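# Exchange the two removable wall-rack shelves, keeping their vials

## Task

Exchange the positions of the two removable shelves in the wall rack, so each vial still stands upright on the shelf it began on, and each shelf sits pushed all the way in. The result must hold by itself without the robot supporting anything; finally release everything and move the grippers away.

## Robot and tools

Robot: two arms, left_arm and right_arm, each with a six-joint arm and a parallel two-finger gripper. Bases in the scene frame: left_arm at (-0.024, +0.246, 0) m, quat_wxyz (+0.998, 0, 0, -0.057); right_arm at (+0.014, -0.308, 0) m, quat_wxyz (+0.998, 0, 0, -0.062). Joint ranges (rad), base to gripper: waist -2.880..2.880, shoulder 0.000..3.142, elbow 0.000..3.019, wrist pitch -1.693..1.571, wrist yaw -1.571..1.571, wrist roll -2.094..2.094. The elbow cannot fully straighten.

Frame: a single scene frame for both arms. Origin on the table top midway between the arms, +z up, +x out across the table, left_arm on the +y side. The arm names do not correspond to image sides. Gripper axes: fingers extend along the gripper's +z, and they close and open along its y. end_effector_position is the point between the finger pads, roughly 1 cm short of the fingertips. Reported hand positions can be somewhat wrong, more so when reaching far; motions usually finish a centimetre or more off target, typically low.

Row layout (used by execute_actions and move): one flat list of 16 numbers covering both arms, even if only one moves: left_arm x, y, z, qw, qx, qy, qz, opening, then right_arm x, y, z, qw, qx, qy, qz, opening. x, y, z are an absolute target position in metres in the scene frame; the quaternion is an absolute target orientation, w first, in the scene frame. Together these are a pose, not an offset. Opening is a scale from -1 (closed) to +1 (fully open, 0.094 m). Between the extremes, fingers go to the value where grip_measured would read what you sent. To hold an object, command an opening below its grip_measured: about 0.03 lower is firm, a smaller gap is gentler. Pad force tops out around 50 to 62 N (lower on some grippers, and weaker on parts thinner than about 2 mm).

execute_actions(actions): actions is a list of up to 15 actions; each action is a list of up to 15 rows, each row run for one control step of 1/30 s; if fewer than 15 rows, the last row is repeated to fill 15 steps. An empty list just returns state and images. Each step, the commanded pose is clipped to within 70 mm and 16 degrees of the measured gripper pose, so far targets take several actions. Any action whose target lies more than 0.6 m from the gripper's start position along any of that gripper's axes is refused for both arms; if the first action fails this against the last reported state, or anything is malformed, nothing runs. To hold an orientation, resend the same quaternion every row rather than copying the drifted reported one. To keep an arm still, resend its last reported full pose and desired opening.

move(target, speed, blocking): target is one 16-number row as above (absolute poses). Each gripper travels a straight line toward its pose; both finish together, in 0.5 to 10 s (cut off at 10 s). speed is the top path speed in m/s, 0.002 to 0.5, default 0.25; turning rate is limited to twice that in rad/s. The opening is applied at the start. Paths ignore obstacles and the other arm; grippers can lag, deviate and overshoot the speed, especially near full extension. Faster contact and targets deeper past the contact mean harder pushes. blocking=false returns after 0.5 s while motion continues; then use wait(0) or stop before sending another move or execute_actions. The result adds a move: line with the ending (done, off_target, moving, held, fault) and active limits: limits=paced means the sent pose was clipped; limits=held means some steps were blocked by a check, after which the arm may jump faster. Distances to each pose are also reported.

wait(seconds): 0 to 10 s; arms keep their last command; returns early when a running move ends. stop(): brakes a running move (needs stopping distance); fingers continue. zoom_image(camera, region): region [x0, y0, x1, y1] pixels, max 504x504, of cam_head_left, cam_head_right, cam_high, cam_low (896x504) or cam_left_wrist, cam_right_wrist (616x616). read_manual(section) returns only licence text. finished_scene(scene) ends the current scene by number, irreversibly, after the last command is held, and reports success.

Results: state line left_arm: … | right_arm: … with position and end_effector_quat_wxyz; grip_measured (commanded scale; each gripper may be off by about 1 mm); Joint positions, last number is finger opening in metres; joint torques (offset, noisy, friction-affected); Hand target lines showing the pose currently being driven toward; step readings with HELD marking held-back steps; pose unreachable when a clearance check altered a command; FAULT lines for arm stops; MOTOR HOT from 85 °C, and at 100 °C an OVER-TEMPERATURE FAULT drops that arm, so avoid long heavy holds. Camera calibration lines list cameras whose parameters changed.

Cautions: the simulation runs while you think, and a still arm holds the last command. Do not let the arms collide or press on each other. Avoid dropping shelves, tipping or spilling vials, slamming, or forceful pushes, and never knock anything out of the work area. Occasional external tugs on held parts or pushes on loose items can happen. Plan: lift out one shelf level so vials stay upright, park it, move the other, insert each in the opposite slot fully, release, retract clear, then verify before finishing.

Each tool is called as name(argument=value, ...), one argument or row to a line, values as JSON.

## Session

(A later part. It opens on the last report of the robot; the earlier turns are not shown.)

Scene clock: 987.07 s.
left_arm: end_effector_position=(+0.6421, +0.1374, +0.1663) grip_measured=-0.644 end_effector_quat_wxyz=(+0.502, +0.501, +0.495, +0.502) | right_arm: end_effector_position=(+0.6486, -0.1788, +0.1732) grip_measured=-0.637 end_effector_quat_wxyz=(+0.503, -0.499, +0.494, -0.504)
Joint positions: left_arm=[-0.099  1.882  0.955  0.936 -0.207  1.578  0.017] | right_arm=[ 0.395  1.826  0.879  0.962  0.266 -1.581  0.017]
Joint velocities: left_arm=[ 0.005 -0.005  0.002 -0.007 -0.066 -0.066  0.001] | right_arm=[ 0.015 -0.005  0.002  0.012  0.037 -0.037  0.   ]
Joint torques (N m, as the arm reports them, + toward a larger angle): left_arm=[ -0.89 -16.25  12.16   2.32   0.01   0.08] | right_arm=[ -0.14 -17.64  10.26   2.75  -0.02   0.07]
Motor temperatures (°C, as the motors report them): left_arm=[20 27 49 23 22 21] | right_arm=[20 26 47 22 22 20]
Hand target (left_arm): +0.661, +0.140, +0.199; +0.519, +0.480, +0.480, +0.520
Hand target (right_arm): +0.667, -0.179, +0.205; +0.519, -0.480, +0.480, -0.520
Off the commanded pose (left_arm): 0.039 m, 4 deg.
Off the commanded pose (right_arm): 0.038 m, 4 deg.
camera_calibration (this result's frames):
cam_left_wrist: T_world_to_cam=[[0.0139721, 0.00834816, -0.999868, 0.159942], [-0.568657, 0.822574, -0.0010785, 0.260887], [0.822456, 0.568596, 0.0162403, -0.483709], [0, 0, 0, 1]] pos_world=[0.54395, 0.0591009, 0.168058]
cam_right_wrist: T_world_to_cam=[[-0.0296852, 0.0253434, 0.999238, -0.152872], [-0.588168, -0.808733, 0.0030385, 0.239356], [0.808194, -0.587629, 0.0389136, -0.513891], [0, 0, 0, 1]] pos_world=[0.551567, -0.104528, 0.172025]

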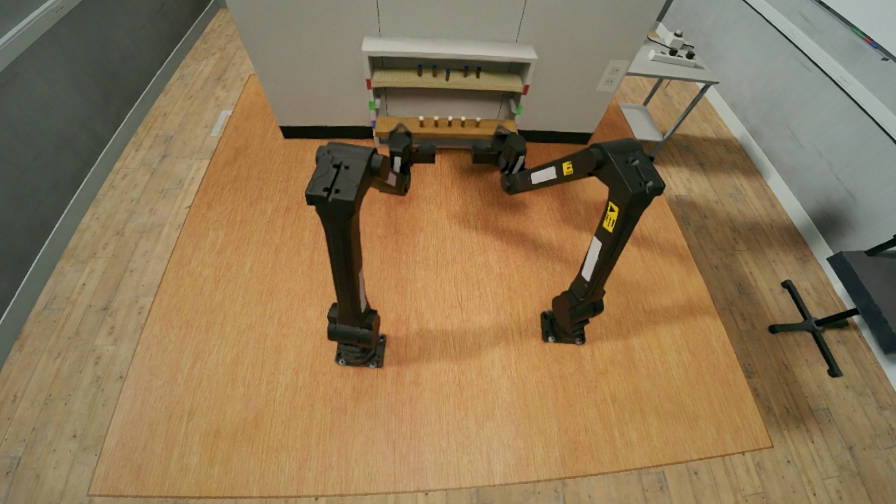

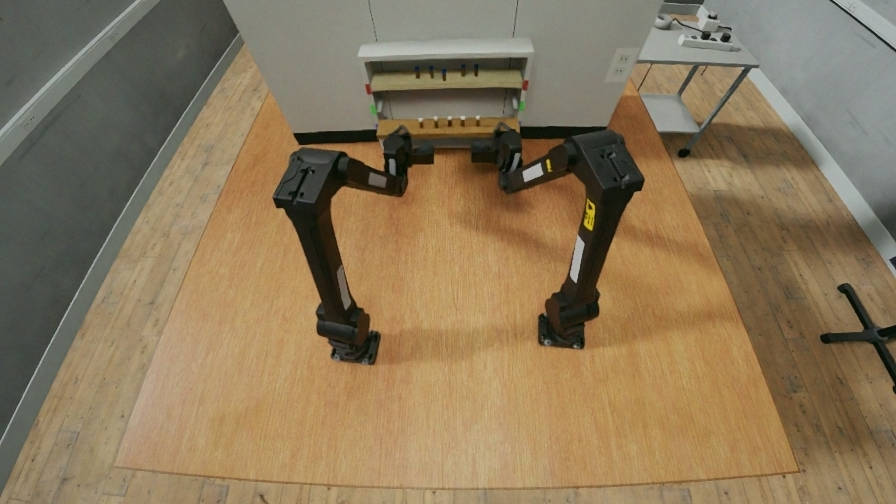

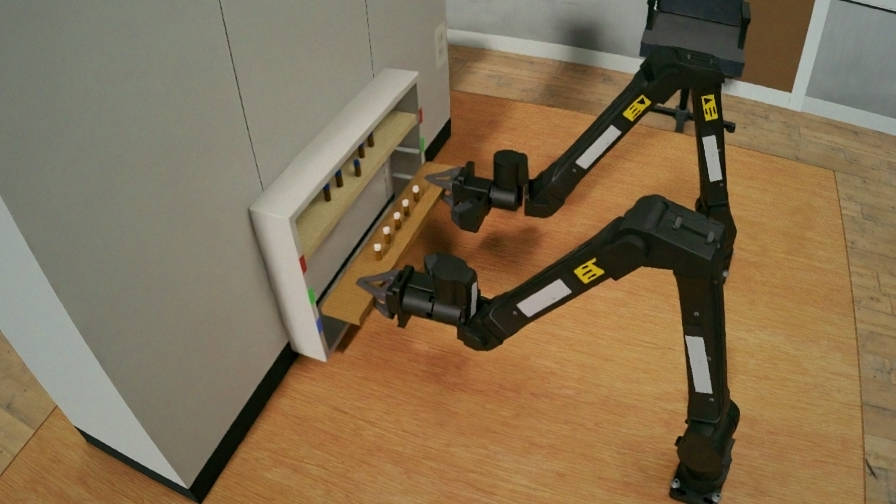

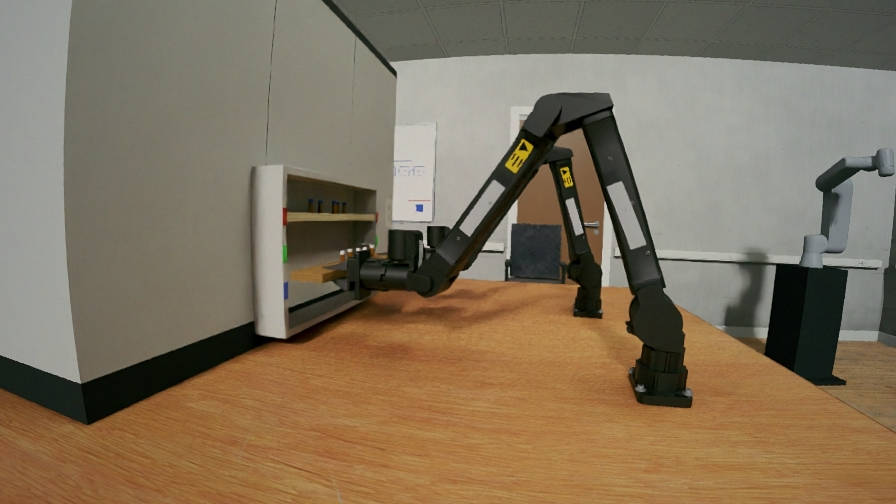

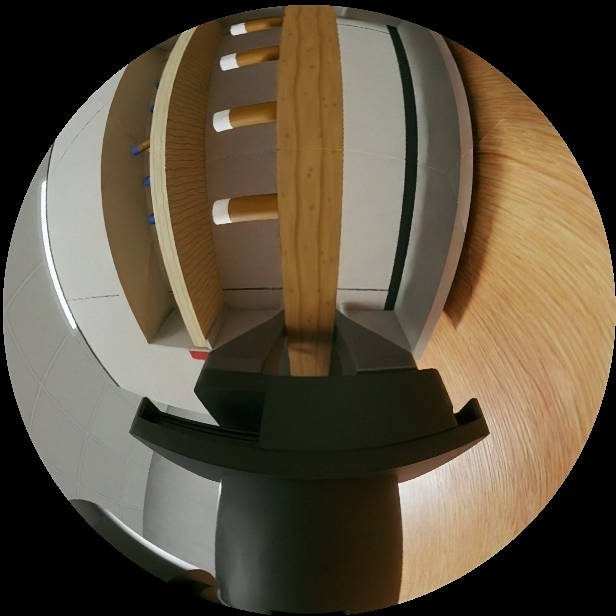

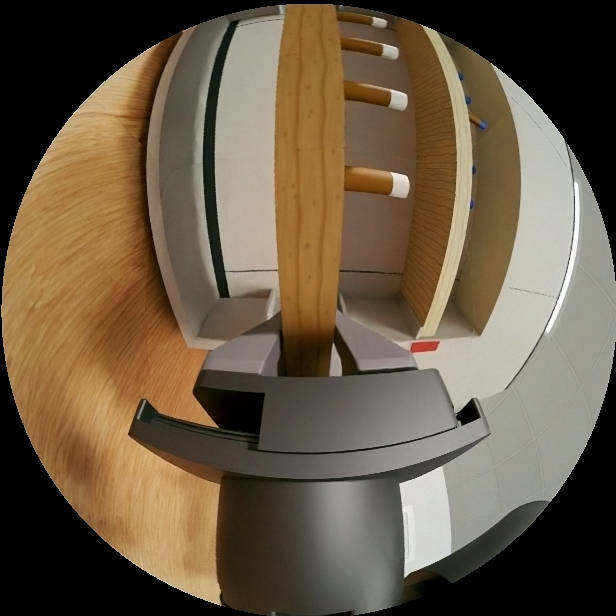

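execute_actions(
  actions=[
    [[0.666,0.1395,0.1977,0.520,0.480,0.480,0.520,-0.69,0.6725,-0.178,0.2037,0.520,-0.480,0.480,-0.520,-0.69],[0.667,0.1395,0.1974,0.520,0.480,0.480,0.520,-0.69,0.6735,-0.178,0.2034,0.520,-0.480,0.480,-0.520,-0.69],[0.668,0.1395,0.1971,0.520,0.480,0.480,0.520,-0.69,0.6745,-0.178,0.2031,0.520,-0.480,0.480,-0.520,-0.69],[0.669,0.1395,0.1968,0.520,0.480,0.480,0.520,-0.69,0.6755,-0.178,0.2028,0.520,-0.480,0.480,-0.520,-0.69],[0.670,0.1395,0.1965,0.520,0.480,0.480,0.520,-0.69,0.6765,-0.178,0.2025,0.520,-0.480,0.480,-0.520,-0.69],[0.671,0.1395,0.1962,0.520,0.480,0.480,0.520,-0.69,0.6775,-0.178,0.2022,0.520,-0.480,0.480,-0.520,-0.69],[0.672,0.1395,0.1959,0.520,0.480,0.480,0.520,-0.69,0.6785,-0.178,0.2019,0.520,-0.480,0.480,-0.520,-0.69],[0.673,0.1395,0.1956,0.520,0.480,0.480,0.520,-0.69,0.6795,-0.178,0.2016,0.520,-0.480,0.480,-0.520,-0.69],[0.674,0.1395,0.1953,0.520,0.480,0.480,0.520,-0.69,0.6805,-0.178,0.2013,0.520,-0.480,0.480,-0.520,-0.69],[0.675,0.1395,0.195,0.520,0.480,0.480,0.520,-0.69,0.6815,-0.178,0.201,0.520,-0.480,0.480,-0.520,-0.69],[0.676,0.1395,0.1947,0.520,0.480,0.480,0.520,-0.69,0.6825,-0.178,0.2007,0.520,-0.480,0.480,-0.520,-0.69],[0.677,0.1395,0.1944,0.520,0.480,0.480,0.520,-0.69,0.6835,-0.178,0.2004,0.520,-0.480,0.480,-0.520,-0.69],[0.678,0.1395,0.1941,0.520,0.480,0.480,0.520,-0.69,0.6845,-0.178,0.2001,0.520,-0.480,0.480,-0.520,-0.69],[0.679,0.1395,0.1938,0.520,0.480,0.480,0.520,-0.69,0.6855,-0.178,0.1998,0.520,-0.480,0.480,-0.520,-0.69],[0.680,0.1395,0.1935,0.520,0.480,0.480,0.520,-0.69,0.6865,-0.178,0.1995,0.520,-0.480,0.480,-0.520,-0.69]],
  ],
)

Scene clock: 1009.07 s.
left_arm: end_effector_position=(+0.6549, +0.1383, +0.1631) grip_measured=-0.644 end_effector_quat_wxyz=(+0.503, +0.499, +0.494, +0.503) | right_arm: end_effector_position=(+0.6618, -0.1777, +0.1700) grip_measured=-0.637 end_effector_quat_wxyz=(+0.504, -0.499, +0.493, -0.504)
Joint positions: left_arm=[-0.093  1.914  0.992  0.936 -0.202  1.578  0.017] | right_arm=[ 0.389  1.857  0.917  0.957  0.26  -1.581  0.017]
Joint velocities: left_arm=[-0.005  0.063  0.095 -0.012 -0.007 -0.007 -0.   ] | right_arm=[-0.005  0.073  0.081 -0.017 -0.081 -0.125  0.001]
Joint torques (N m, as the arm reports them, + toward a larger angle): left_arm=[ -0.9  -16.37  12.61   1.89   0.03   0.07] | right_arm=[ -0.9  -17.77  10.59   2.73  -0.05   0.06]
Motor temperatures (°C, as the motors report them): left_arm=[20 26 50 23 22 21] | right_arm=[20 26 49 22 22 20]
Hand target (left_arm): +0.676, +0.140, +0.195; +0.519, +0.480, +0.479, +0.520
Hand target (right_arm): +0.683, -0.179, +0.201; +0.519, -0.479, +0.480, -0.520
Off the commanded pose (left_arm): 0.039 m, 4 deg.
Off the commanded pose (right_arm): 0.039 m, 4 deg.
Step readings (end_effector_position):
0: left_arm (+0.6421, +0.1374, +0.1663) | right_arm (+0.6486, -0.1788, +0.1732)
1: left_arm (+0.6421, +0.1373, +0.1663) | right_arm (+0.6486, -0.1788, +0.1732)
2: left_arm (+0.6422, +0.1373, +0.1662) | right_arm (+0.6488, -0.1787, +0.1733)
4: left_arm (+0.6434, +0.1376, +0.1661) | right_arm (+0.6500, -0.1786, +0.1732)
8: left_arm (+0.6477, +0.1383, +0.1653) | right_arm (+0.6544, -0.1778, +0.1723)
15: end_effector_position above
camera_calibration (this result's frames):
cam_left_wrist: T_world_to_cam=[[0.0195714, 0.00723455, -0.999782, 0.15304], [-0.56958, 0.821919, -0.00520238, 0.268825], [0.821703, 0.569558, 0.0202067, -0.494977], [0, 0, 0, 1]] pos_world=[0.556846, 0.0598582, 0.164407]
cam_right_wrist: T_world_to_cam=[[-0.0315672, 0.0249063, 0.999191, -0.148122], [-0.587556, -0.809182, 0.00160756, 0.24774], [0.808568, -0.58703, 0.0401775, -0.524152], [0, 0, 0, 1]] pos_world=[0.564698, -0.103536, 0.168663]

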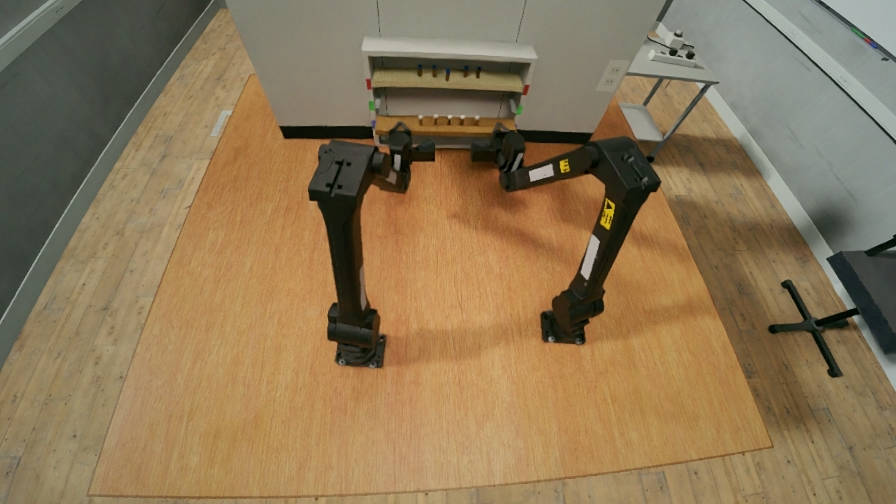

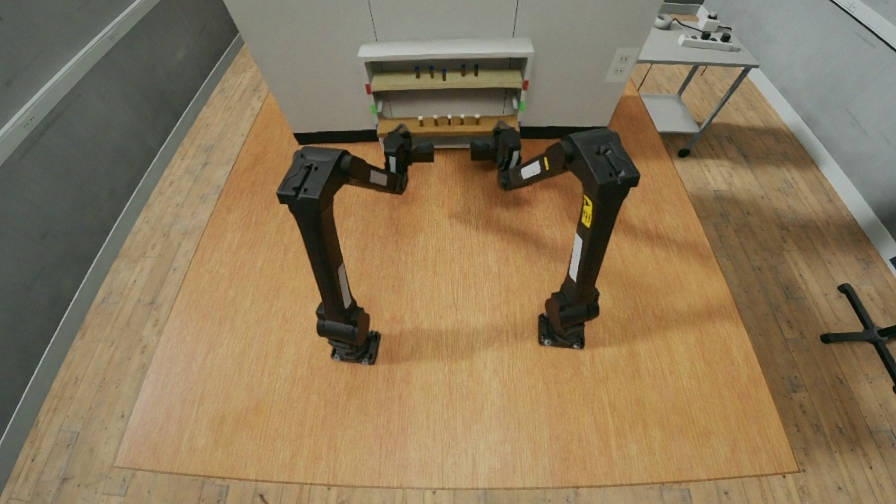

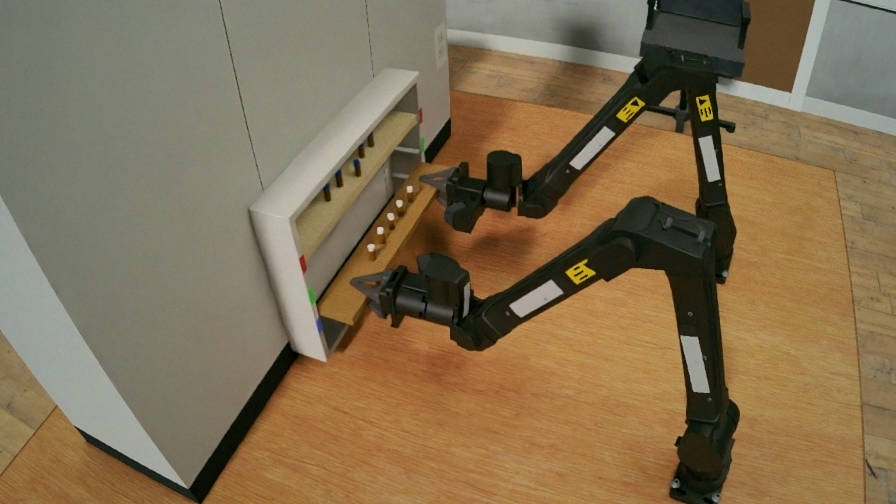

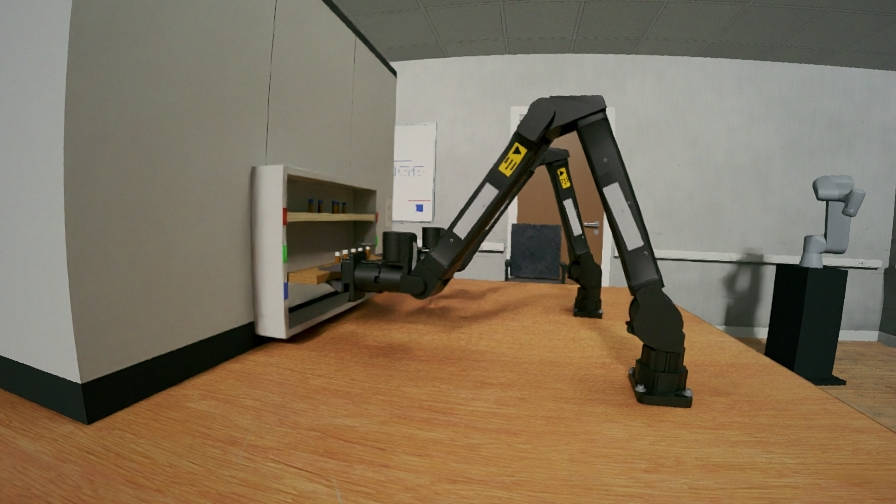

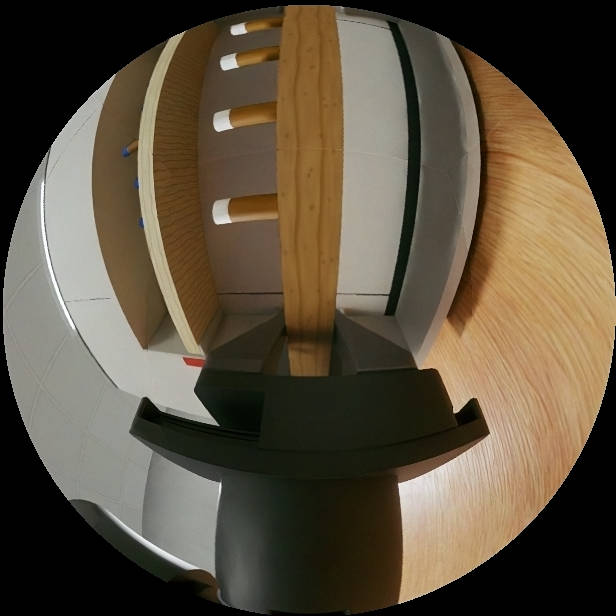

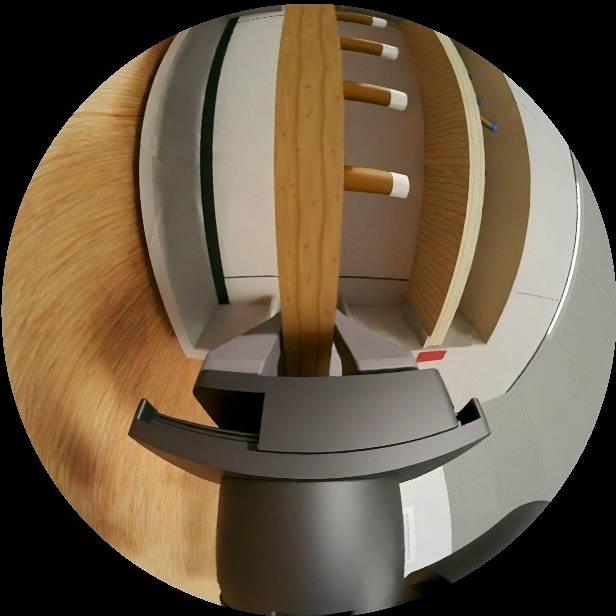

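execute_actions(
  actions=[
    [[0.681,0.1395,0.193,0.520,0.480,0.480,0.520,-0.69,0.6875,-0.178,0.199,0.520,-0.480,0.480,-0.520,-0.69],[0.6825,0.1395,0.1923,0.520,0.480,0.480,0.520,-0.69,0.689,-0.178,0.1983,0.520,-0.480,0.480,-0.520,-0.69],[0.6845,0.1395,0.1916,0.5198,0.4802,0.4802,0.5198,-0.69,0.691,-0.178,0.1976,0.5198,-0.4802,0.4802,-0.5198,-0.69],[0.6865,0.1395,0.1909,0.5197,0.4803,0.4803,0.5197,-0.69,0.693,-0.178,0.1969,0.5197,-0.4803,0.4803,-0.5197,-0.69],[0.6885,0.1395,0.1902,0.5196,0.4804,0.4804,0.5196,-0.69,0.695,-0.178,0.1962,0.5196,-0.4804,0.4804,-0.5196,-0.69],[0.6905,0.1395,0.1895,0.5195,0.4805,0.4805,0.5195,-0.69,0.697,-0.178,0.1955,0.5195,-0.4805,0.4805,-0.5195,-0.69],[0.6925,0.1395,0.1888,0.5194,0.4806,0.4806,0.5194,-0.69,0.699,-0.178,0.1948,0.5194,-0.4806,0.4806,-0.5194,-0.69],[0.6945,0.1395,0.1881,0.5193,0.4807,0.4807,0.5193,-0.69,0.701,-0.178,0.1941,0.5193,-0.4807,0.4807,-0.5193,-0.69],[0.6965,0.1395,0.1874,0.5192,0.4808,0.4808,0.5192,-0.69,0.703,-0.178,0.1934,0.5192,-0.4808,0.4808,-0.5192,-0.69],[0.6985,0.1395,0.1867,0.5191,0.4809,0.4809,0.5191,-0.69,0.705,-0.178,0.1927,0.5191,-0.4809,0.4809,-0.5191,-0.69],[0.7005,0.1395,0.186,0.519,0.481,0.481,0.519,-0.69,0.707,-0.178,0.192,0.519,-0.481,0.481,-0.519,-0.69],[0.7025,0.1395,0.1853,0.5189,0.4811,0.4811,0.5189,-0.69,0.709,-0.178,0.1913,0.5189,-0.4811,0.4811,-0.5189,-0.69],[0.7045,0.1395,0.1846,0.5188,0.4812,0.4812,0.5188,-0.69,0.711,-0.178,0.1906,0.5188,-0.4812,0.4812,-0.5188,-0.69],[0.7065,0.1395,0.1839,0.5187,0.4813,0.4813,0.5187,-0.69,0.713,-0.178,0.1899,0.5187,-0.4813,0.4813,-0.5187,-0.69],[0.7085,0.1395,0.1832,0.5186,0.4814,0.4814,0.5186,-0.69,0.715,-0.178,0.1892,0.5186,-0.4814,0.4814,-0.5186,-0.69]],
    [[0.7105,0.1395,0.1825,0.5185,0.4815,0.4815,0.5185,-0.69,0.717,-0.178,0.1885,0.5185,-0.4815,0.4815,-0.5185,-0.69],[0.7125,0.1395,0.1818,0.5184,0.4816,0.4816,0.5184,-0.69,0.719,-0.178,0.1878,0.5184,-0.4816,0.4816,-0.5184,-0.69],[0.7145,0.1395,0.1811,0.5183,0.4817,0.4817,0.5183,-0.69,0.721,-0.178,0.1871,0.5183,-0.4817,0.4817,-0.5183,-0.69],[0.7165,0.1395,0.1804,0.5182,0.4818,0.4818,0.5182,-0.69,0.723,-0.178,0.1864,0.5182,-0.4818,0.4818,-0.5182,-0.69],[0.7185,0.1395,0.1797,0.5181,0.4819,0.4819,0.5181,-0.69,0.725,-0.178,0.1857,0.5181,-0.4819,0.4819,-0.5181,-0.69],[0.7205,0.1395,0.179,0.518,0.482,0.482,0.518,-0.69,0.727,-0.178,0.185,0.518,-0.482,0.482,-0.518,-0.69],[0.7225,0.1395,0.1783,0.518,0.482,0.482,0.518,-0.69,0.729,-0.178,0.1843,0.518,-0.482,0.482,-0.518,-0.69],[0.7245,0.1395,0.1776,0.518,0.482,0.482,0.518,-0.69,0.731,-0.178,0.1836,0.518,-0.482,0.482,-0.518,-0.69],[0.7265,0.1395,0.1769,0.518,0.482,0.482,0.518,-0.69,0.733,-0.178,0.1829,0.518,-0.482,0.482,-0.518,-0.69],[0.7285,0.1395,0.1763,0.518,0.482,0.482,0.518,-0.69,0.735,-0.178,0.1823,0.518,-0.482,0.482,-0.518,-0.69],[0.7305,0.1395,0.1757,0.518,0.482,0.482,0.518,-0.69,0.737,-0.178,0.1817,0.518,-0.482,0.482,-0.518,-0.69],[0.7325,0.1395,0.1751,0.518,0.482,0.482,0.518,-0.69,0.739,-0.178,0.1811,0.518,-0.482,0.482,-0.518,-0.69],[0.7345,0.1395,0.1746,0.518,0.482,0.482,0.518,-0.69,0.741,-0.178,0.1806,0.518,-0.482,0.482,-0.518,-0.69],[0.7365,0.1395,0.1741,0.518,0.482,0.482,0.518,-0.69,0.743,-0.178,0.1801,0.518,-0.482,0.482,-0.518,-0.69],[0.7385,0.1395,0.1736,0.518,0.482,0.482,0.518,-0.69,0.745,-0.178,0.1796,0.518,-0.482,0.482,-0.518,-0.69]],
    [[0.7405,0.1395,0.1731,0.518,0.482,0.482,0.518,-0.69,0.747,-0.178,0.1791,0.518,-0.482,0.482,-0.518,-0.69],[0.742,0.1395,0.1726,0.518,0.482,0.482,0.518,-0.69,0.7485,-0.178,0.1786,0.518,-0.482,0.482,-0.518,-0.69],[0.7435,0.1395,0.1721,0.518,0.482,0.482,0.518,-0.69,0.750,-0.178,0.1781,0.518,-0.482,0.482,-0.518,-0.69],[0.7445,0.1395,0.1716,0.518,0.482,0.482,0.518,-0.69,0.751,-0.178,0.1776,0.518,-0.482,0.482,-0.518,-0.69],[0.7455,0.1395,0.1711,0.518,0.482,0.482,0.518,-0.69,0.752,-0.178,0.1771,0.518,-0.482,0.482,-0.518,-0.69],[0.7465,0.1395,0.1706,0.518,0.482,0.482,0.518,-0.69,0.753,-0.178,0.1766,0.518,-0.482,0.482,-0.518,-0.69],[0.7475,0.1395,0.1701,0.518,0.482,0.482,0.518,-0.69,0.754,-0.178,0.1761,0.518,-0.482,0.482,-0.518,-0.69],[0.7485,0.1395,0.1697,0.518,0.482,0.482,0.518,-0.69,0.755,-0.178,0.1757,0.518,-0.482,0.482,-0.518,-0.69],[0.7495,0.1395,0.1693,0.518,0.482,0.482,0.518,-0.69,0.756,-0.178,0.1753,0.518,-0.482,0.482,-0.518,-0.69],[0.7505,0.1395,0.169,0.518,0.482,0.482,0.518,-0.69,0.757,-0.178,0.175,0.518,-0.482,0.482,-0.518,-0.69],[0.7515,0.1395,0.169,0.518,0.482,0.482,0.518,-0.69,0.758,-0.178,0.175,0.518,-0.482,0.482,-0.518,-0.69],[0.7525,0.1395,0.169,0.518,0.482,0.482,0.518,-0.69,0.759,-0.178,0.175,0.518,-0.482,0.482,-0.518,-0.69],[0.7535,0.1395,0.169,0.518,0.482,0.482,0.518,-0.69,0.760,-0.178,0.175,0.518,-0.482,0.482,-0.518,-0.69],[0.7545,0.1395,0.169,0.518,0.482,0.482,0.518,-0.69,0.761,-0.178,0.175,0.518,-0.482,0.482,-0.518,-0.69],[0.755,0.1395,0.169,0.518,0.482,0.482,0.518,-0.69,0.7615,-0.178,0.175,0.518,-0.482,0.482,-0.518,-0.69]],
  ],
)

Scene clock: 1057.33 s.
left_arm: end_effector_position=(+0.7276, +0.1380, +0.1394) grip_measured=-0.644 end_effector_quat_wxyz=(+0.503, +0.499, +0.495, +0.503) | right_arm: end_effector_position=(+0.7356, -0.1771, +0.1458) grip_measured=-0.637 end_effector_quat_wxyz=(+0.502, -0.501, +0.494, -0.503)
Joint positions: left_arm=[-0.068  2.085  1.222  0.875 -0.178  1.578  0.017] | right_arm=[ 0.356  2.029  1.14   0.901  0.228 -1.582  0.017]
Joint velocities: left_arm=[-0.005 -0.005 -0.007 -0.002  0.037  0.037 -0.001] | right_arm=[-0.005  0.005 -0.012  0.002  0.037 -0.037 -0.   ]
Joint torques (N m, as the arm reports them, + toward a larger angle): left_arm=[ -0.67 -18.32  14.11   1.39   0.12  -0.02] | right_arm=[ -0.42 -20.54  11.33   2.42  -0.03   0.12]
Motor temperatures (°C, as the motors report them): left_arm=[20 26 51 23 22 21] | right_arm=[20 26 49 22 22 20]
Hand target (left_arm): +0.751, +0.140, +0.170; +0.517, +0.482, +0.482, +0.518
Hand target (right_arm): +0.757, -0.179, +0.176; +0.517, -0.481, +0.482, -0.518
Off the commanded pose (left_arm): 0.040 m, 3 deg.
Off the commanded pose (right_arm): 0.039 m, 4 deg.
Step readings (end_effector_position; steps 1 to 15: 1st action; 16 to 30: 2nd action; 31 to 45: 3rd action):
0: left_arm (+0.6568, +0.1380, +0.1617) | right_arm (+0.6637, -0.1778, +0.1688)
1: left_arm (+0.6568, +0.1380, +0.1617) | right_arm (+0.6637, -0.1778, +0.1688)
2: left_arm (+0.6571, +0.1382, +0.1618) | right_arm (+0.6639, -0.1776, +0.1686)
4: left_arm (+0.6587, +0.1382, +0.1616) | right_arm (+0.6656, -0.1775, +0.1684)
8: left_arm (+0.6666, +0.1386, +0.1606) | right_arm (+0.6737, -0.1772, +0.1674)
15: left_arm (+0.6812, +0.1384, +0.1539) | right_arm (+0.6883, -0.1771, +0.1610)
16: left_arm (+0.6832, +0.1381, +0.1530) | right_arm (+0.6903, -0.1773, +0.1600)
17: left_arm (+0.6850, +0.1382, +0.1518) | right_arm (+0.6921, -0.1772, +0.1588)
19: left_arm (+0.6888, +0.1381, +0.1502) | right_arm (+0.6959, -0.1773, +0.1573)
23: left_arm (+0.6966, +0.1381, +0.1470) | right_arm (+0.7038, -0.1772, +0.1543)
30: left_arm (+0.7107, +0.1381, +0.1430) | right_arm (+0.7179, -0.1769, +0.1503)
31: left_arm (+0.7127, +0.1379, +0.1424) | right_arm (+0.7199, -0.1771, +0.1495)
32: left_arm (+0.7146, +0.1380, +0.1416) | right_arm (+0.7217, -0.1771, +0.1487)
34: left_arm (+0.7182, +0.1381, +0.1404) | right_arm (+0.7252, -0.1769, +0.1478)
38: left_arm (+0.7232, +0.1378, +0.1395) | right_arm (+0.7302, -0.1768, +0.1460)
45: end_effector_position above
camera_calibration (this result's frames):
cam_left_wrist: T_world_to_cam=[[0.0181239, 0.0078455, -0.999805, 0.128889], [-0.570529, 0.821268, -0.00389768, 0.310968], [0.821078, 0.570488, 0.0193606, -0.55363], [0, 0, 0, 1]] pos_world=[0.629653, 0.0594397, 0.140794]
cam_right_wrist: T_world_to_cam=[[-0.0265013, 0.0270591, 0.999282, -0.125019], [-0.587851, -0.808945, 0.00631504, 0.29124], [0.808535, -0.587262, 0.0373448, -0.582125], [0, 0, 0, 1]] pos_world=[0.638561, -0.102879, 0.144829]

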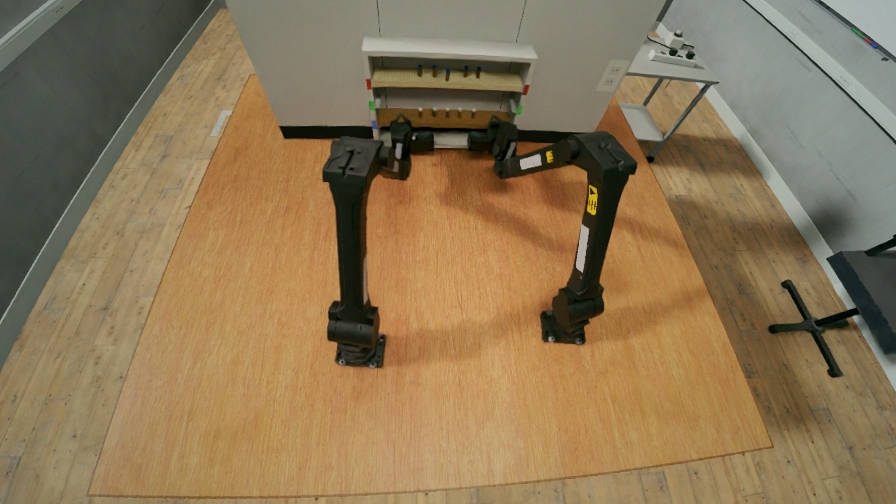

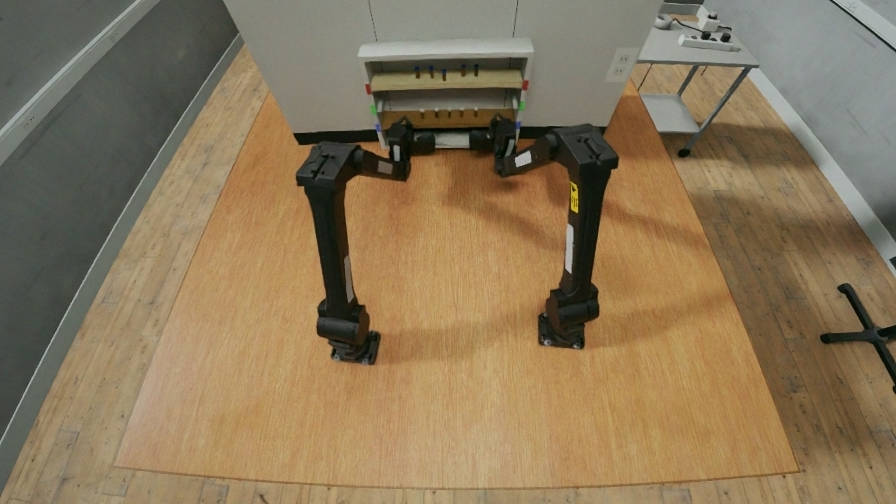

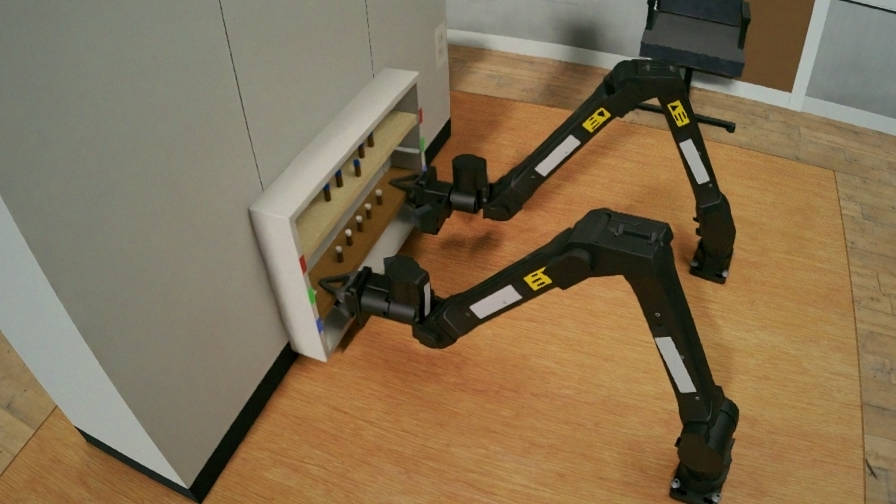

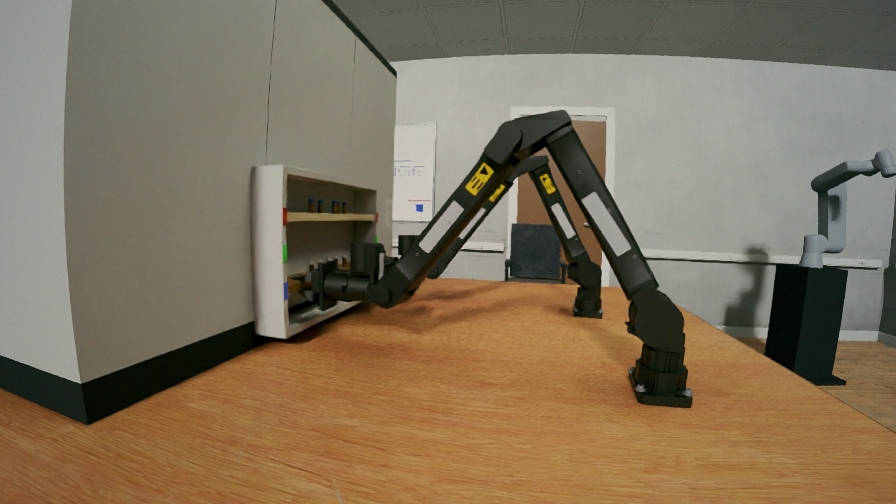

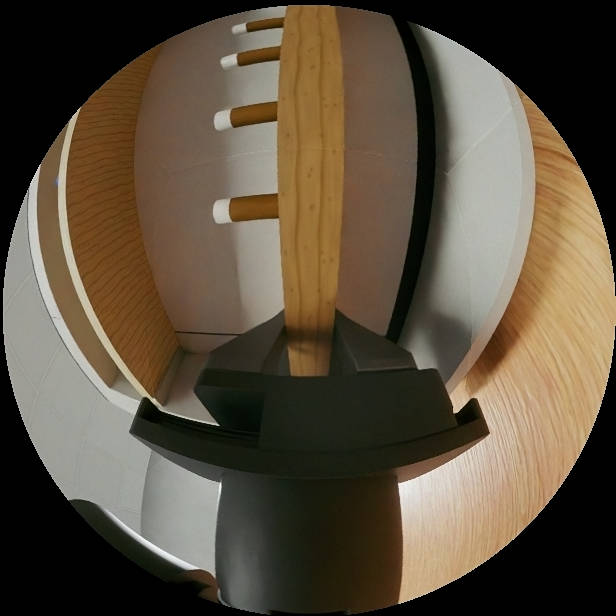

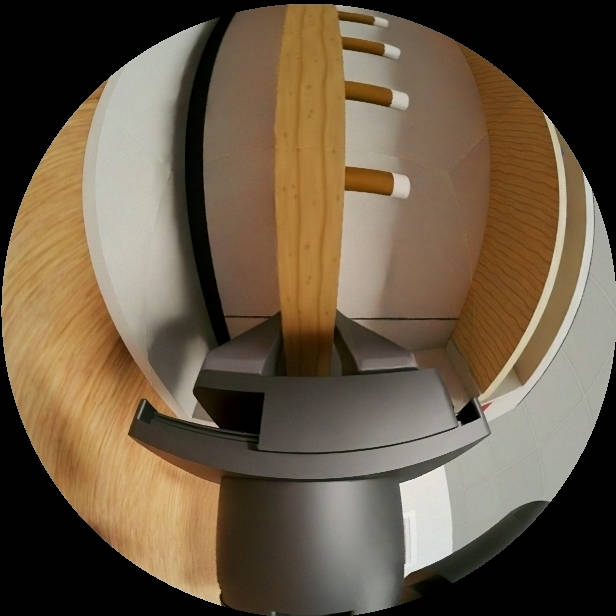

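execute_actions(
  actions=[
    [[0.756,0.1395,0.168,0.517,0.483,0.483,0.517,-0.69,0.764,-0.178,0.174,0.517,-0.483,0.483,-0.517,-0.69],[0.756,0.1395,0.167,0.516,0.484,0.484,0.516,-0.69,0.7645,-0.178,0.172,0.516,-0.484,0.484,-0.516,-0.69],[0.752,0.139,0.164,0.514,0.486,0.486,0.514,-0.69,0.7605,-0.178,0.169,0.514,-0.486,0.486,-0.514,-0.69],[0.748,0.139,0.161,0.5125,0.4875,0.4875,0.5125,-0.69,0.756,-0.178,0.166,0.5125,-0.4875,0.4875,-0.5125,-0.69],[0.744,0.139,0.158,0.511,0.489,0.489,0.511,-0.69,0.752,-0.178,0.163,0.511,-0.489,0.489,-0.511,-0.69],[0.740,0.1385,0.156,0.5095,0.4905,0.4905,0.5095,-0.69,0.748,-0.1775,0.160,0.5095,-0.4905,0.4905,-0.5095,-0.69],[0.736,0.1385,0.154,0.508,0.492,0.492,0.508,-0.67,0.744,-0.1775,0.157,0.508,-0.492,0.492,-0.508,-0.67],[0.736,0.1385,0.154,0.508,0.492,0.492,0.508,-0.63,0.744,-0.1775,0.157,0.508,-0.492,0.492,-0.508,-0.63],[0.736,0.1385,0.154,0.508,0.492,0.492,0.508,-0.56,0.744,-0.1775,0.157,0.508,-0.492,0.492,-0.508,-0.56],[0.736,0.1385,0.154,0.508,0.492,0.492,0.508,-0.46,0.744,-0.1775,0.157,0.508,-0.492,0.492,-0.508,-0.46],[0.736,0.1385,0.154,0.508,0.492,0.492,0.508,-0.33,0.744,-0.1775,0.157,0.508,-0.492,0.492,-0.508,-0.33],[0.736,0.1385,0.154,0.508,0.492,0.492,0.508,-0.2,0.744,-0.1775,0.157,0.508,-0.492,0.492,-0.508,-0.2],[0.736,0.1385,0.154,0.508,0.492,0.492,0.508,-0.07,0.744,-0.1775,0.157,0.508,-0.492,0.492,-0.508,-0.07],[0.736,0.1385,0.154,0.508,0.492,0.492,0.508,0.06,0.744,-0.1775,0.157,0.508,-0.492,0.492,-0.508,0.06],[0.736,0.1385,0.154,0.508,0.492,0.492,0.508,0.18,0.744,-0.1775,0.157,0.508,-0.492,0.492,-0.508,0.18]],
    [[0.733,0.1385,0.157,0.509,0.491,0.491,0.509,0.18,0.741,-0.1775,0.157,0.508,-0.492,0.492,-0.508,0.18],[0.729,0.1385,0.160,0.510,0.490,0.490,0.510,0.18,0.737,-0.1775,0.157,0.509,-0.491,0.491,-0.509,0.18],[0.725,0.1385,0.163,0.511,0.489,0.489,0.511,0.18,0.733,-0.1775,0.157,0.509,-0.491,0.491,-0.509,0.18],[0.721,0.1385,0.166,0.511,0.489,0.489,0.511,0.18,0.729,-0.1775,0.157,0.509,-0.491,0.491,-0.509,0.18],[0.717,0.1385,0.168,0.512,0.488,0.488,0.512,0.18,0.725,-0.1775,0.157,0.509,-0.491,0.491,-0.509,0.18],[0.713,0.1385,0.169,0.512,0.488,0.488,0.512,0.18,0.721,-0.1775,0.157,0.509,-0.491,0.491,-0.509,0.18],[0.709,0.1385,0.170,0.512,0.488,0.488,0.512,0.18,0.717,-0.1775,0.157,0.509,-0.491,0.491,-0.509,0.18],[0.705,0.1385,0.170,0.512,0.488,0.488,0.512,0.18,0.713,-0.1775,0.157,0.509,-0.491,0.491,-0.509,0.18],[0.701,0.1385,0.170,0.512,0.488,0.488,0.512,0.18,0.709,-0.1775,0.157,0.509,-0.491,0.491,-0.509,0.18],[0.697,0.1385,0.170,0.512,0.488,0.488,0.512,0.18,0.705,-0.1775,0.157,0.509,-0.491,0.491,-0.509,0.18],[0.693,0.1385,0.170,0.512,0.488,0.488,0.512,0.18,0.701,-0.1775,0.157,0.509,-0.491,0.491,-0.509,0.18],[0.6885,0.1385,0.170,0.512,0.488,0.488,0.512,0.18,0.6965,-0.1775,0.157,0.509,-0.491,0.491,-0.509,0.18],[0.684,0.1385,0.170,0.512,0.488,0.488,0.512,0.18,0.692,-0.1775,0.157,0.509,-0.491,0.491,-0.509,0.18],[0.679,0.1385,0.170,0.512,0.488,0.488,0.512,0.18,0.687,-0.1775,0.157,0.509,-0.491,0.491,-0.509,0.18],[0.674,0.1385,0.170,0.512,0.488,0.488,0.512,0.18,0.682,-0.1775,0.157,0.509,-0.491,0.491,-0.509,0.18]],
    [[0.669,0.139,0.170,0.512,0.488,0.488,0.512,0.18,0.677,-0.178,0.157,0.509,-0.491,0.491,-0.509,0.18],[0.664,0.140,0.170,0.512,0.488,0.488,0.512,0.18,0.672,-0.179,0.157,0.509,-0.491,0.491,-0.509,0.18],[0.658,0.141,0.170,0.512,0.488,0.488,0.512,0.18,0.666,-0.180,0.157,0.509,-0.491,0.491,-0.509,0.18],[0.652,0.142,0.171,0.512,0.488,0.488,0.512,0.18,0.660,-0.181,0.158,0.509,-0.491,0.491,-0.509,0.18],[0.646,0.143,0.172,0.512,0.488,0.488,0.512,0.18,0.654,-0.182,0.159,0.509,-0.491,0.491,-0.509,0.18],[0.639,0.144,0.173,0.512,0.488,0.488,0.512,0.18,0.647,-0.183,0.160,0.509,-0.491,0.491,-0.509,0.18],[0.632,0.145,0.174,0.512,0.488,0.488,0.512,0.18,0.640,-0.185,0.161,0.509,-0.491,0.491,-0.509,0.18],[0.625,0.146,0.175,0.512,0.488,0.488,0.512,0.18,0.633,-0.187,0.162,0.509,-0.491,0.491,-0.509,0.18],[0.617,0.147,0.176,0.512,0.488,0.488,0.512,0.18,0.625,-0.189,0.163,0.509,-0.491,0.491,-0.509,0.18],[0.609,0.148,0.177,0.512,0.488,0.488,0.512,0.18,0.617,-0.191,0.164,0.509,-0.491,0.491,-0.509,0.18],[0.601,0.149,0.178,0.512,0.488,0.488,0.512,0.18,0.609,-0.193,0.165,0.509,-0.491,0.491,-0.509,0.18],[0.593,0.150,0.179,0.512,0.488,0.488,0.512,0.18,0.601,-0.195,0.166,0.509,-0.491,0.491,-0.509,0.18],[0.585,0.151,0.180,0.512,0.488,0.488,0.512,0.18,0.593,-0.197,0.167,0.509,-0.491,0.491,-0.509,0.18],[0.577,0.152,0.181,0.512,0.488,0.488,0.512,0.18,0.585,-0.199,0.168,0.509,-0.491,0.491,-0.509,0.18],[0.569,0.153,0.182,0.512,0.488,0.488,0.512,0.18,0.577,-0.201,0.169,0.509,-0.491,0.491,-0.509,0.18]],
    [[0.561,0.154,0.183,0.512,0.488,0.488,0.512,0.18,0.569,-0.203,0.170,0.509,-0.491,0.491,-0.509,0.18],[0.553,0.155,0.184,0.512,0.488,0.488,0.512,0.18,0.561,-0.205,0.171,0.509,-0.491,0.491,-0.509,0.18],[0.545,0.156,0.185,0.512,0.488,0.488,0.512,0.18,0.553,-0.207,0.172,0.509,-0.491,0.491,-0.509,0.18],[0.538,0.157,0.186,0.512,0.488,0.488,0.512,0.18,0.546,-0.209,0.173,0.509,-0.491,0.491,-0.509,0.18],[0.531,0.158,0.187,0.512,0.488,0.488,0.512,0.18,0.539,-0.211,0.174,0.509,-0.491,0.491,-0.509,0.18],[0.525,0.159,0.188,0.512,0.488,0.488,0.512,0.18,0.533,-0.213,0.175,0.509,-0.491,0.491,-0.509,0.18],[0.519,0.160,0.189,0.512,0.488,0.488,0.512,0.18,0.527,-0.215,0.176,0.509,-0.491,0.491,-0.509,0.18],[0.514,0.161,0.190,0.512,0.488,0.488,0.512,0.18,0.522,-0.216,0.177,0.509,-0.491,0.491,-0.509,0.18],[0.510,0.162,0.190,0.512,0.488,0.488,0.512,0.18,0.518,-0.217,0.177,0.509,-0.491,0.491,-0.509,0.18],[0.507,0.162,0.190,0.512,0.488,0.488,0.512,0.18,0.515,-0.218,0.177,0.509,-0.491,0.491,-0.509,0.18],[0.505,0.162,0.190,0.512,0.488,0.488,0.512,0.18,0.513,-0.218,0.177,0.509,-0.491,0.491,-0.509,0.18]],
  ],
)

zoom_image(
  camera="cam_high",
  region=[240, 60, 480, 370],
)

zoom_image(
  camera="cam_head_right",
  region=[350, 35, 545, 150],
)

Scene clock: 1105.23 s.
left_arm: end_effector_position=(+0.5070, +0.1672, +0.1740) grip_measured=+0.178 end_effector_quat_wxyz=(+0.498, +0.499, +0.499, +0.504) | right_arm: end_effector_position=(+0.5170, -0.2228, +0.1748) grip_measured=+0.177 end_effector_quat_wxyz=(+0.503, -0.493, +0.495, -0.509)
Joint positions: left_arm=[-0.103  1.615  0.557  1.062 -0.223  1.578  0.055] | right_arm=[ 0.38   1.582  0.485  1.123  0.264 -1.582  0.055]
Joint velocities: left_arm=[-0.005 -0.005 -0.012  0.007 -0.051 -0.007 -0.001] | right_arm=[-0.005  0.005  0.007  0.002  0.051 -0.022  0.   ]
Joint torques (N m, as the arm reports them, + toward a larger angle): left_arm=[ -2.   -11.92   6.05   3.    -0.31   0.  ] | right_arm=[  1.76 -11.32   4.44   3.36   0.39   0.17]
Motor temperatures (°C, as the motors report them): left_arm=[20 27 52 23 22 21] | right_arm=[20 27 50 22 22 20]
Hand target (left_arm): +0.505, +0.163, +0.189; +0.512, +0.488, +0.488, +0.512
Hand target (right_arm): +0.513, -0.218, +0.176; +0.509, -0.491, +0.491, -0.509
Off the commanded pose (left_arm): 0.017 m, 3 deg.
Off the commanded pose (right_arm): 0.007 m, 1 deg.
Step readings (end_effector_position; steps 1 to 15: 1st action; 16 to 30: 2nd action; 31 to 45: 3rd action; 46 to 60: 4th action):
0: left_arm (+0.7276, +0.1380, +0.1394) | right_arm (+0.7356, -0.1771, +0.1458)
1: left_arm (+0.7277, +0.1380, +0.1394) | right_arm (+0.7356, -0.1770, +0.1456)
2: left_arm (+0.7277, +0.1380, +0.1391) | right_arm (+0.7356, -0.1770, +0.1454)
4: left_arm (+0.7277, +0.1380, +0.1390) | right_arm (+0.7356, -0.1770, +0.1454)
8: left_arm (+0.7277, +0.1381, +0.1390) | right_arm (+0.7356, -0.1771, +0.1454)
15: left_arm (+0.7277, +0.1381, +0.1390) | right_arm (+0.7356, -0.1771, +0.1454)
16: left_arm (+0.7277, +0.1381, +0.1390) | right_arm (+0.7356, -0.1771, +0.1454)
17: left_arm (+0.7277, +0.1381, +0.1390) | right_arm (+0.7356, -0.1772, +0.1454)
19: left_arm (+0.7269, +0.1384, +0.1385) | right_arm (+0.7354, -0.1777, +0.1456)
23: left_arm (+0.7157, +0.1411, +0.1345) | right_arm (+0.7257, -0.1811, +0.1471)
30: left_arm (+0.6868, +0.1469, +0.1353) | right_arm (+0.6971, -0.1869, +0.1494)
31: left_arm (+0.6821, +0.1473, +0.1355) | right_arm (+0.6924, -0.1870, +0.1494)
32: left_arm (+0.6773, +0.1475, +0.1364) | right_arm (+0.6874, -0.1868, +0.1493)
34: left_arm (+0.6667, +0.1474, +0.1376) | right_arm (+0.6767, -0.1863, +0.1493)
38: left_arm (+0.6417, +0.1493, +0.1397) | right_arm (+0.6513, -0.1881, +0.1496)
45: left_arm (+0.5881, +0.1581, +0.1498) | right_arm (+0.5975, -0.2016, +0.1581)
46: left_arm (+0.5802, +0.1594, +0.1521) | right_arm (+0.5895, -0.2038, +0.1597)
47: left_arm (+0.5723, +0.1605, +0.1541) | right_arm (+0.5815, -0.2060, +0.1612)
49: left_arm (+0.5563, +0.1617, +0.1582) | right_arm (+0.5657, -0.2102, +0.1644)
53: left_arm (+0.5279, +0.1640, +0.1661) | right_arm (+0.5372, -0.2177, +0.1696)
60: end_effector_position above
camera_calibration (this result's frames):
cam_left_wrist: T_world_to_cam=[[0.0104938, 0.00912814, -0.999903, 0.170987], [-0.578343, 0.815792, 0.00137776, 0.165213], [0.815726, 0.578273, 0.01384, -0.387448], [0, 0, 0, 1]] pos_world=[0.409806, 0.0877107, 0.176105]
cam_right_wrist: T_world_to_cam=[[-0.0407977, 0.0231321, 0.9989, -0.151925], [-0.598292, -0.801257, -0.00588067, 0.13479], [0.800239, -0.597874, 0.0465292, -0.432997], [0, 0, 0, 1]] pos_world=[0.420947, -0.147362, 0.172697]

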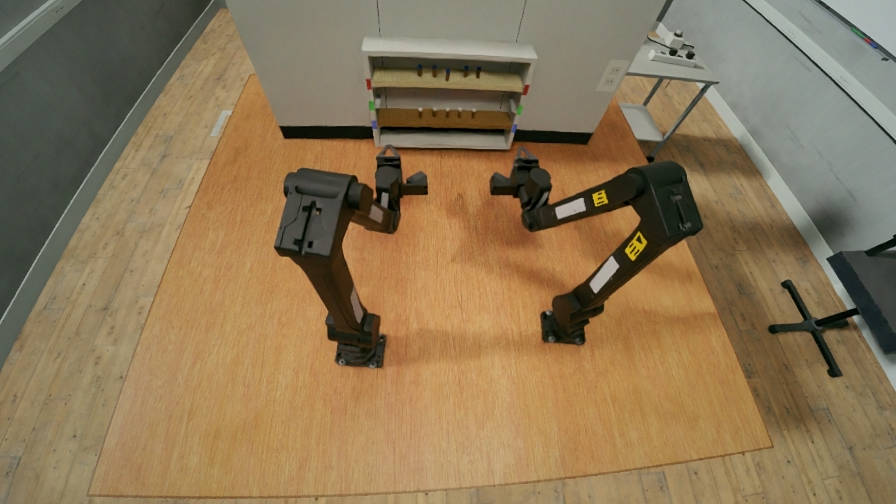

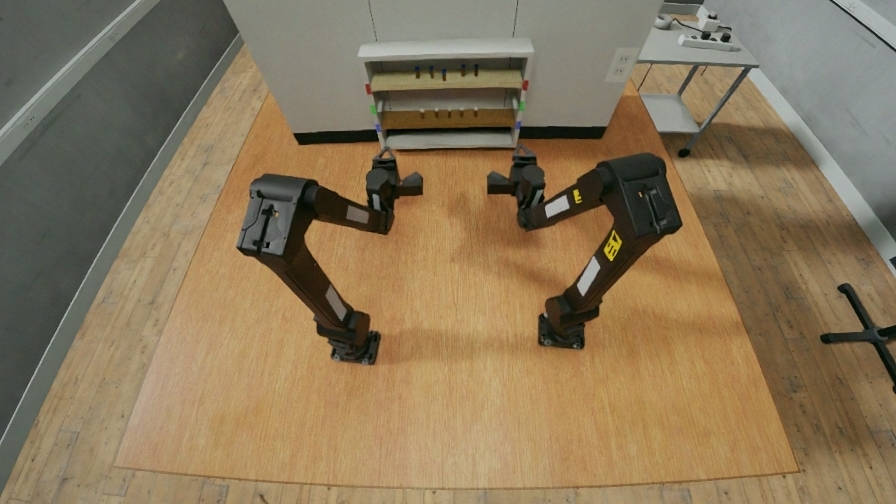

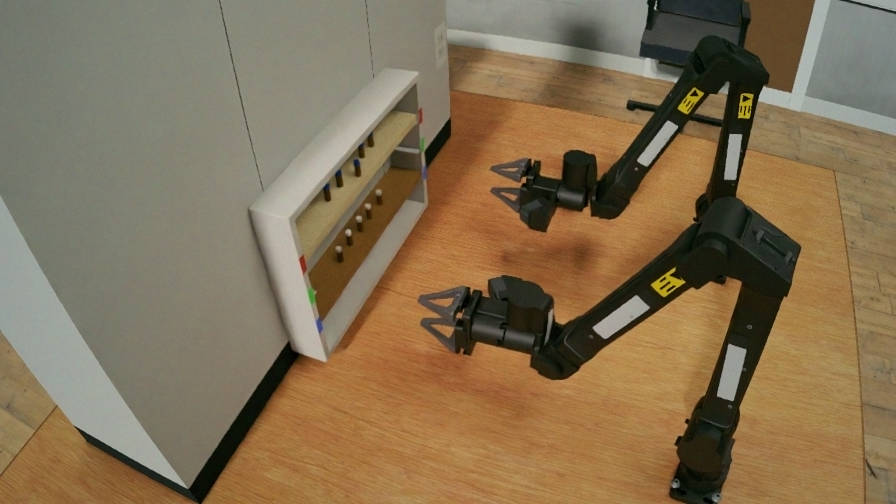

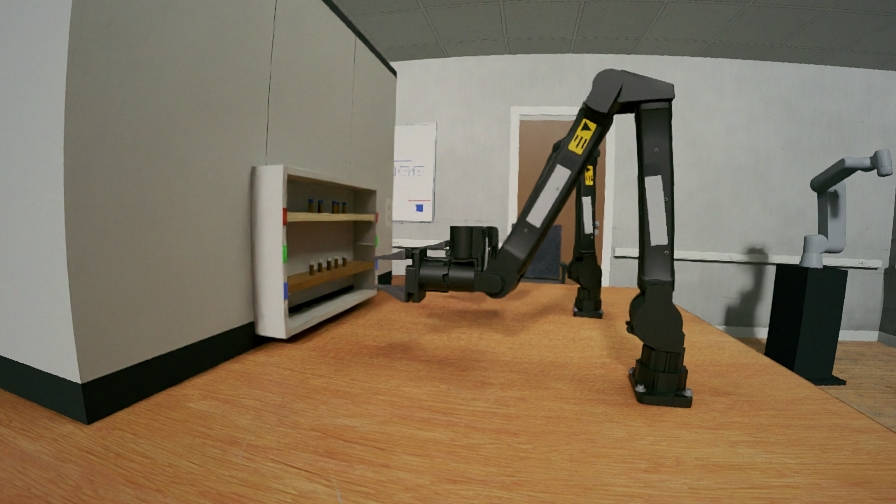

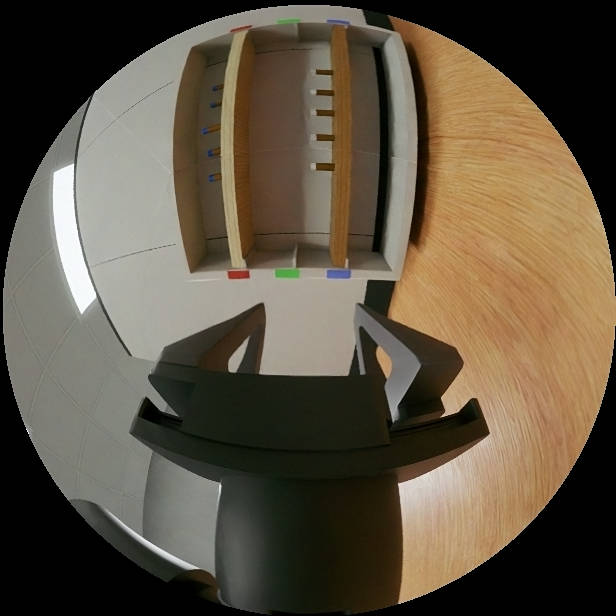

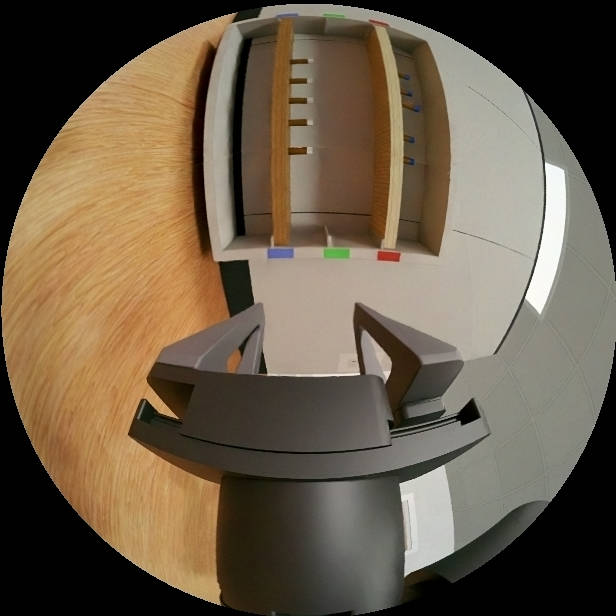

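Region (240, 60, 480, 370) of cam_high's 896x504 image, scaled by 1.626, with more detail than that image has; it fills the left 390 columns of this view, and the rest is white.

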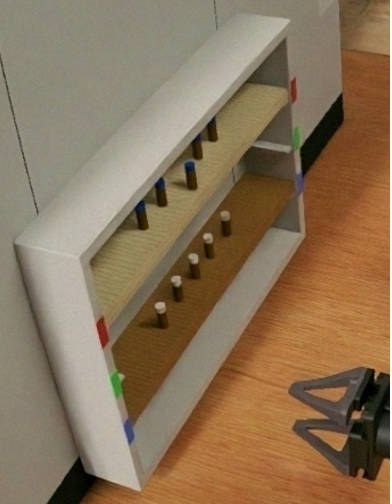

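Region (350, 35, 545, 150) of cam_head_right's 896x504 image, scaled by 2.585, with more detail than that image has; it fills the top 297 rows of this view, and the rest is white.

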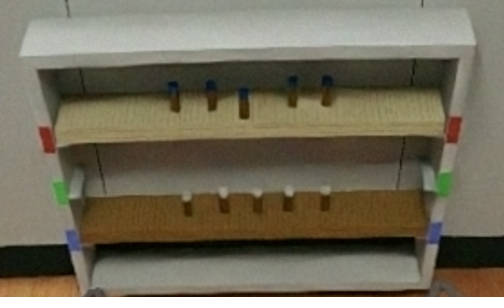

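Both shelves are swapped and seated, and all vials are upright.

finished_scene(
  scene=2,
)

The scene is finished: the task was done.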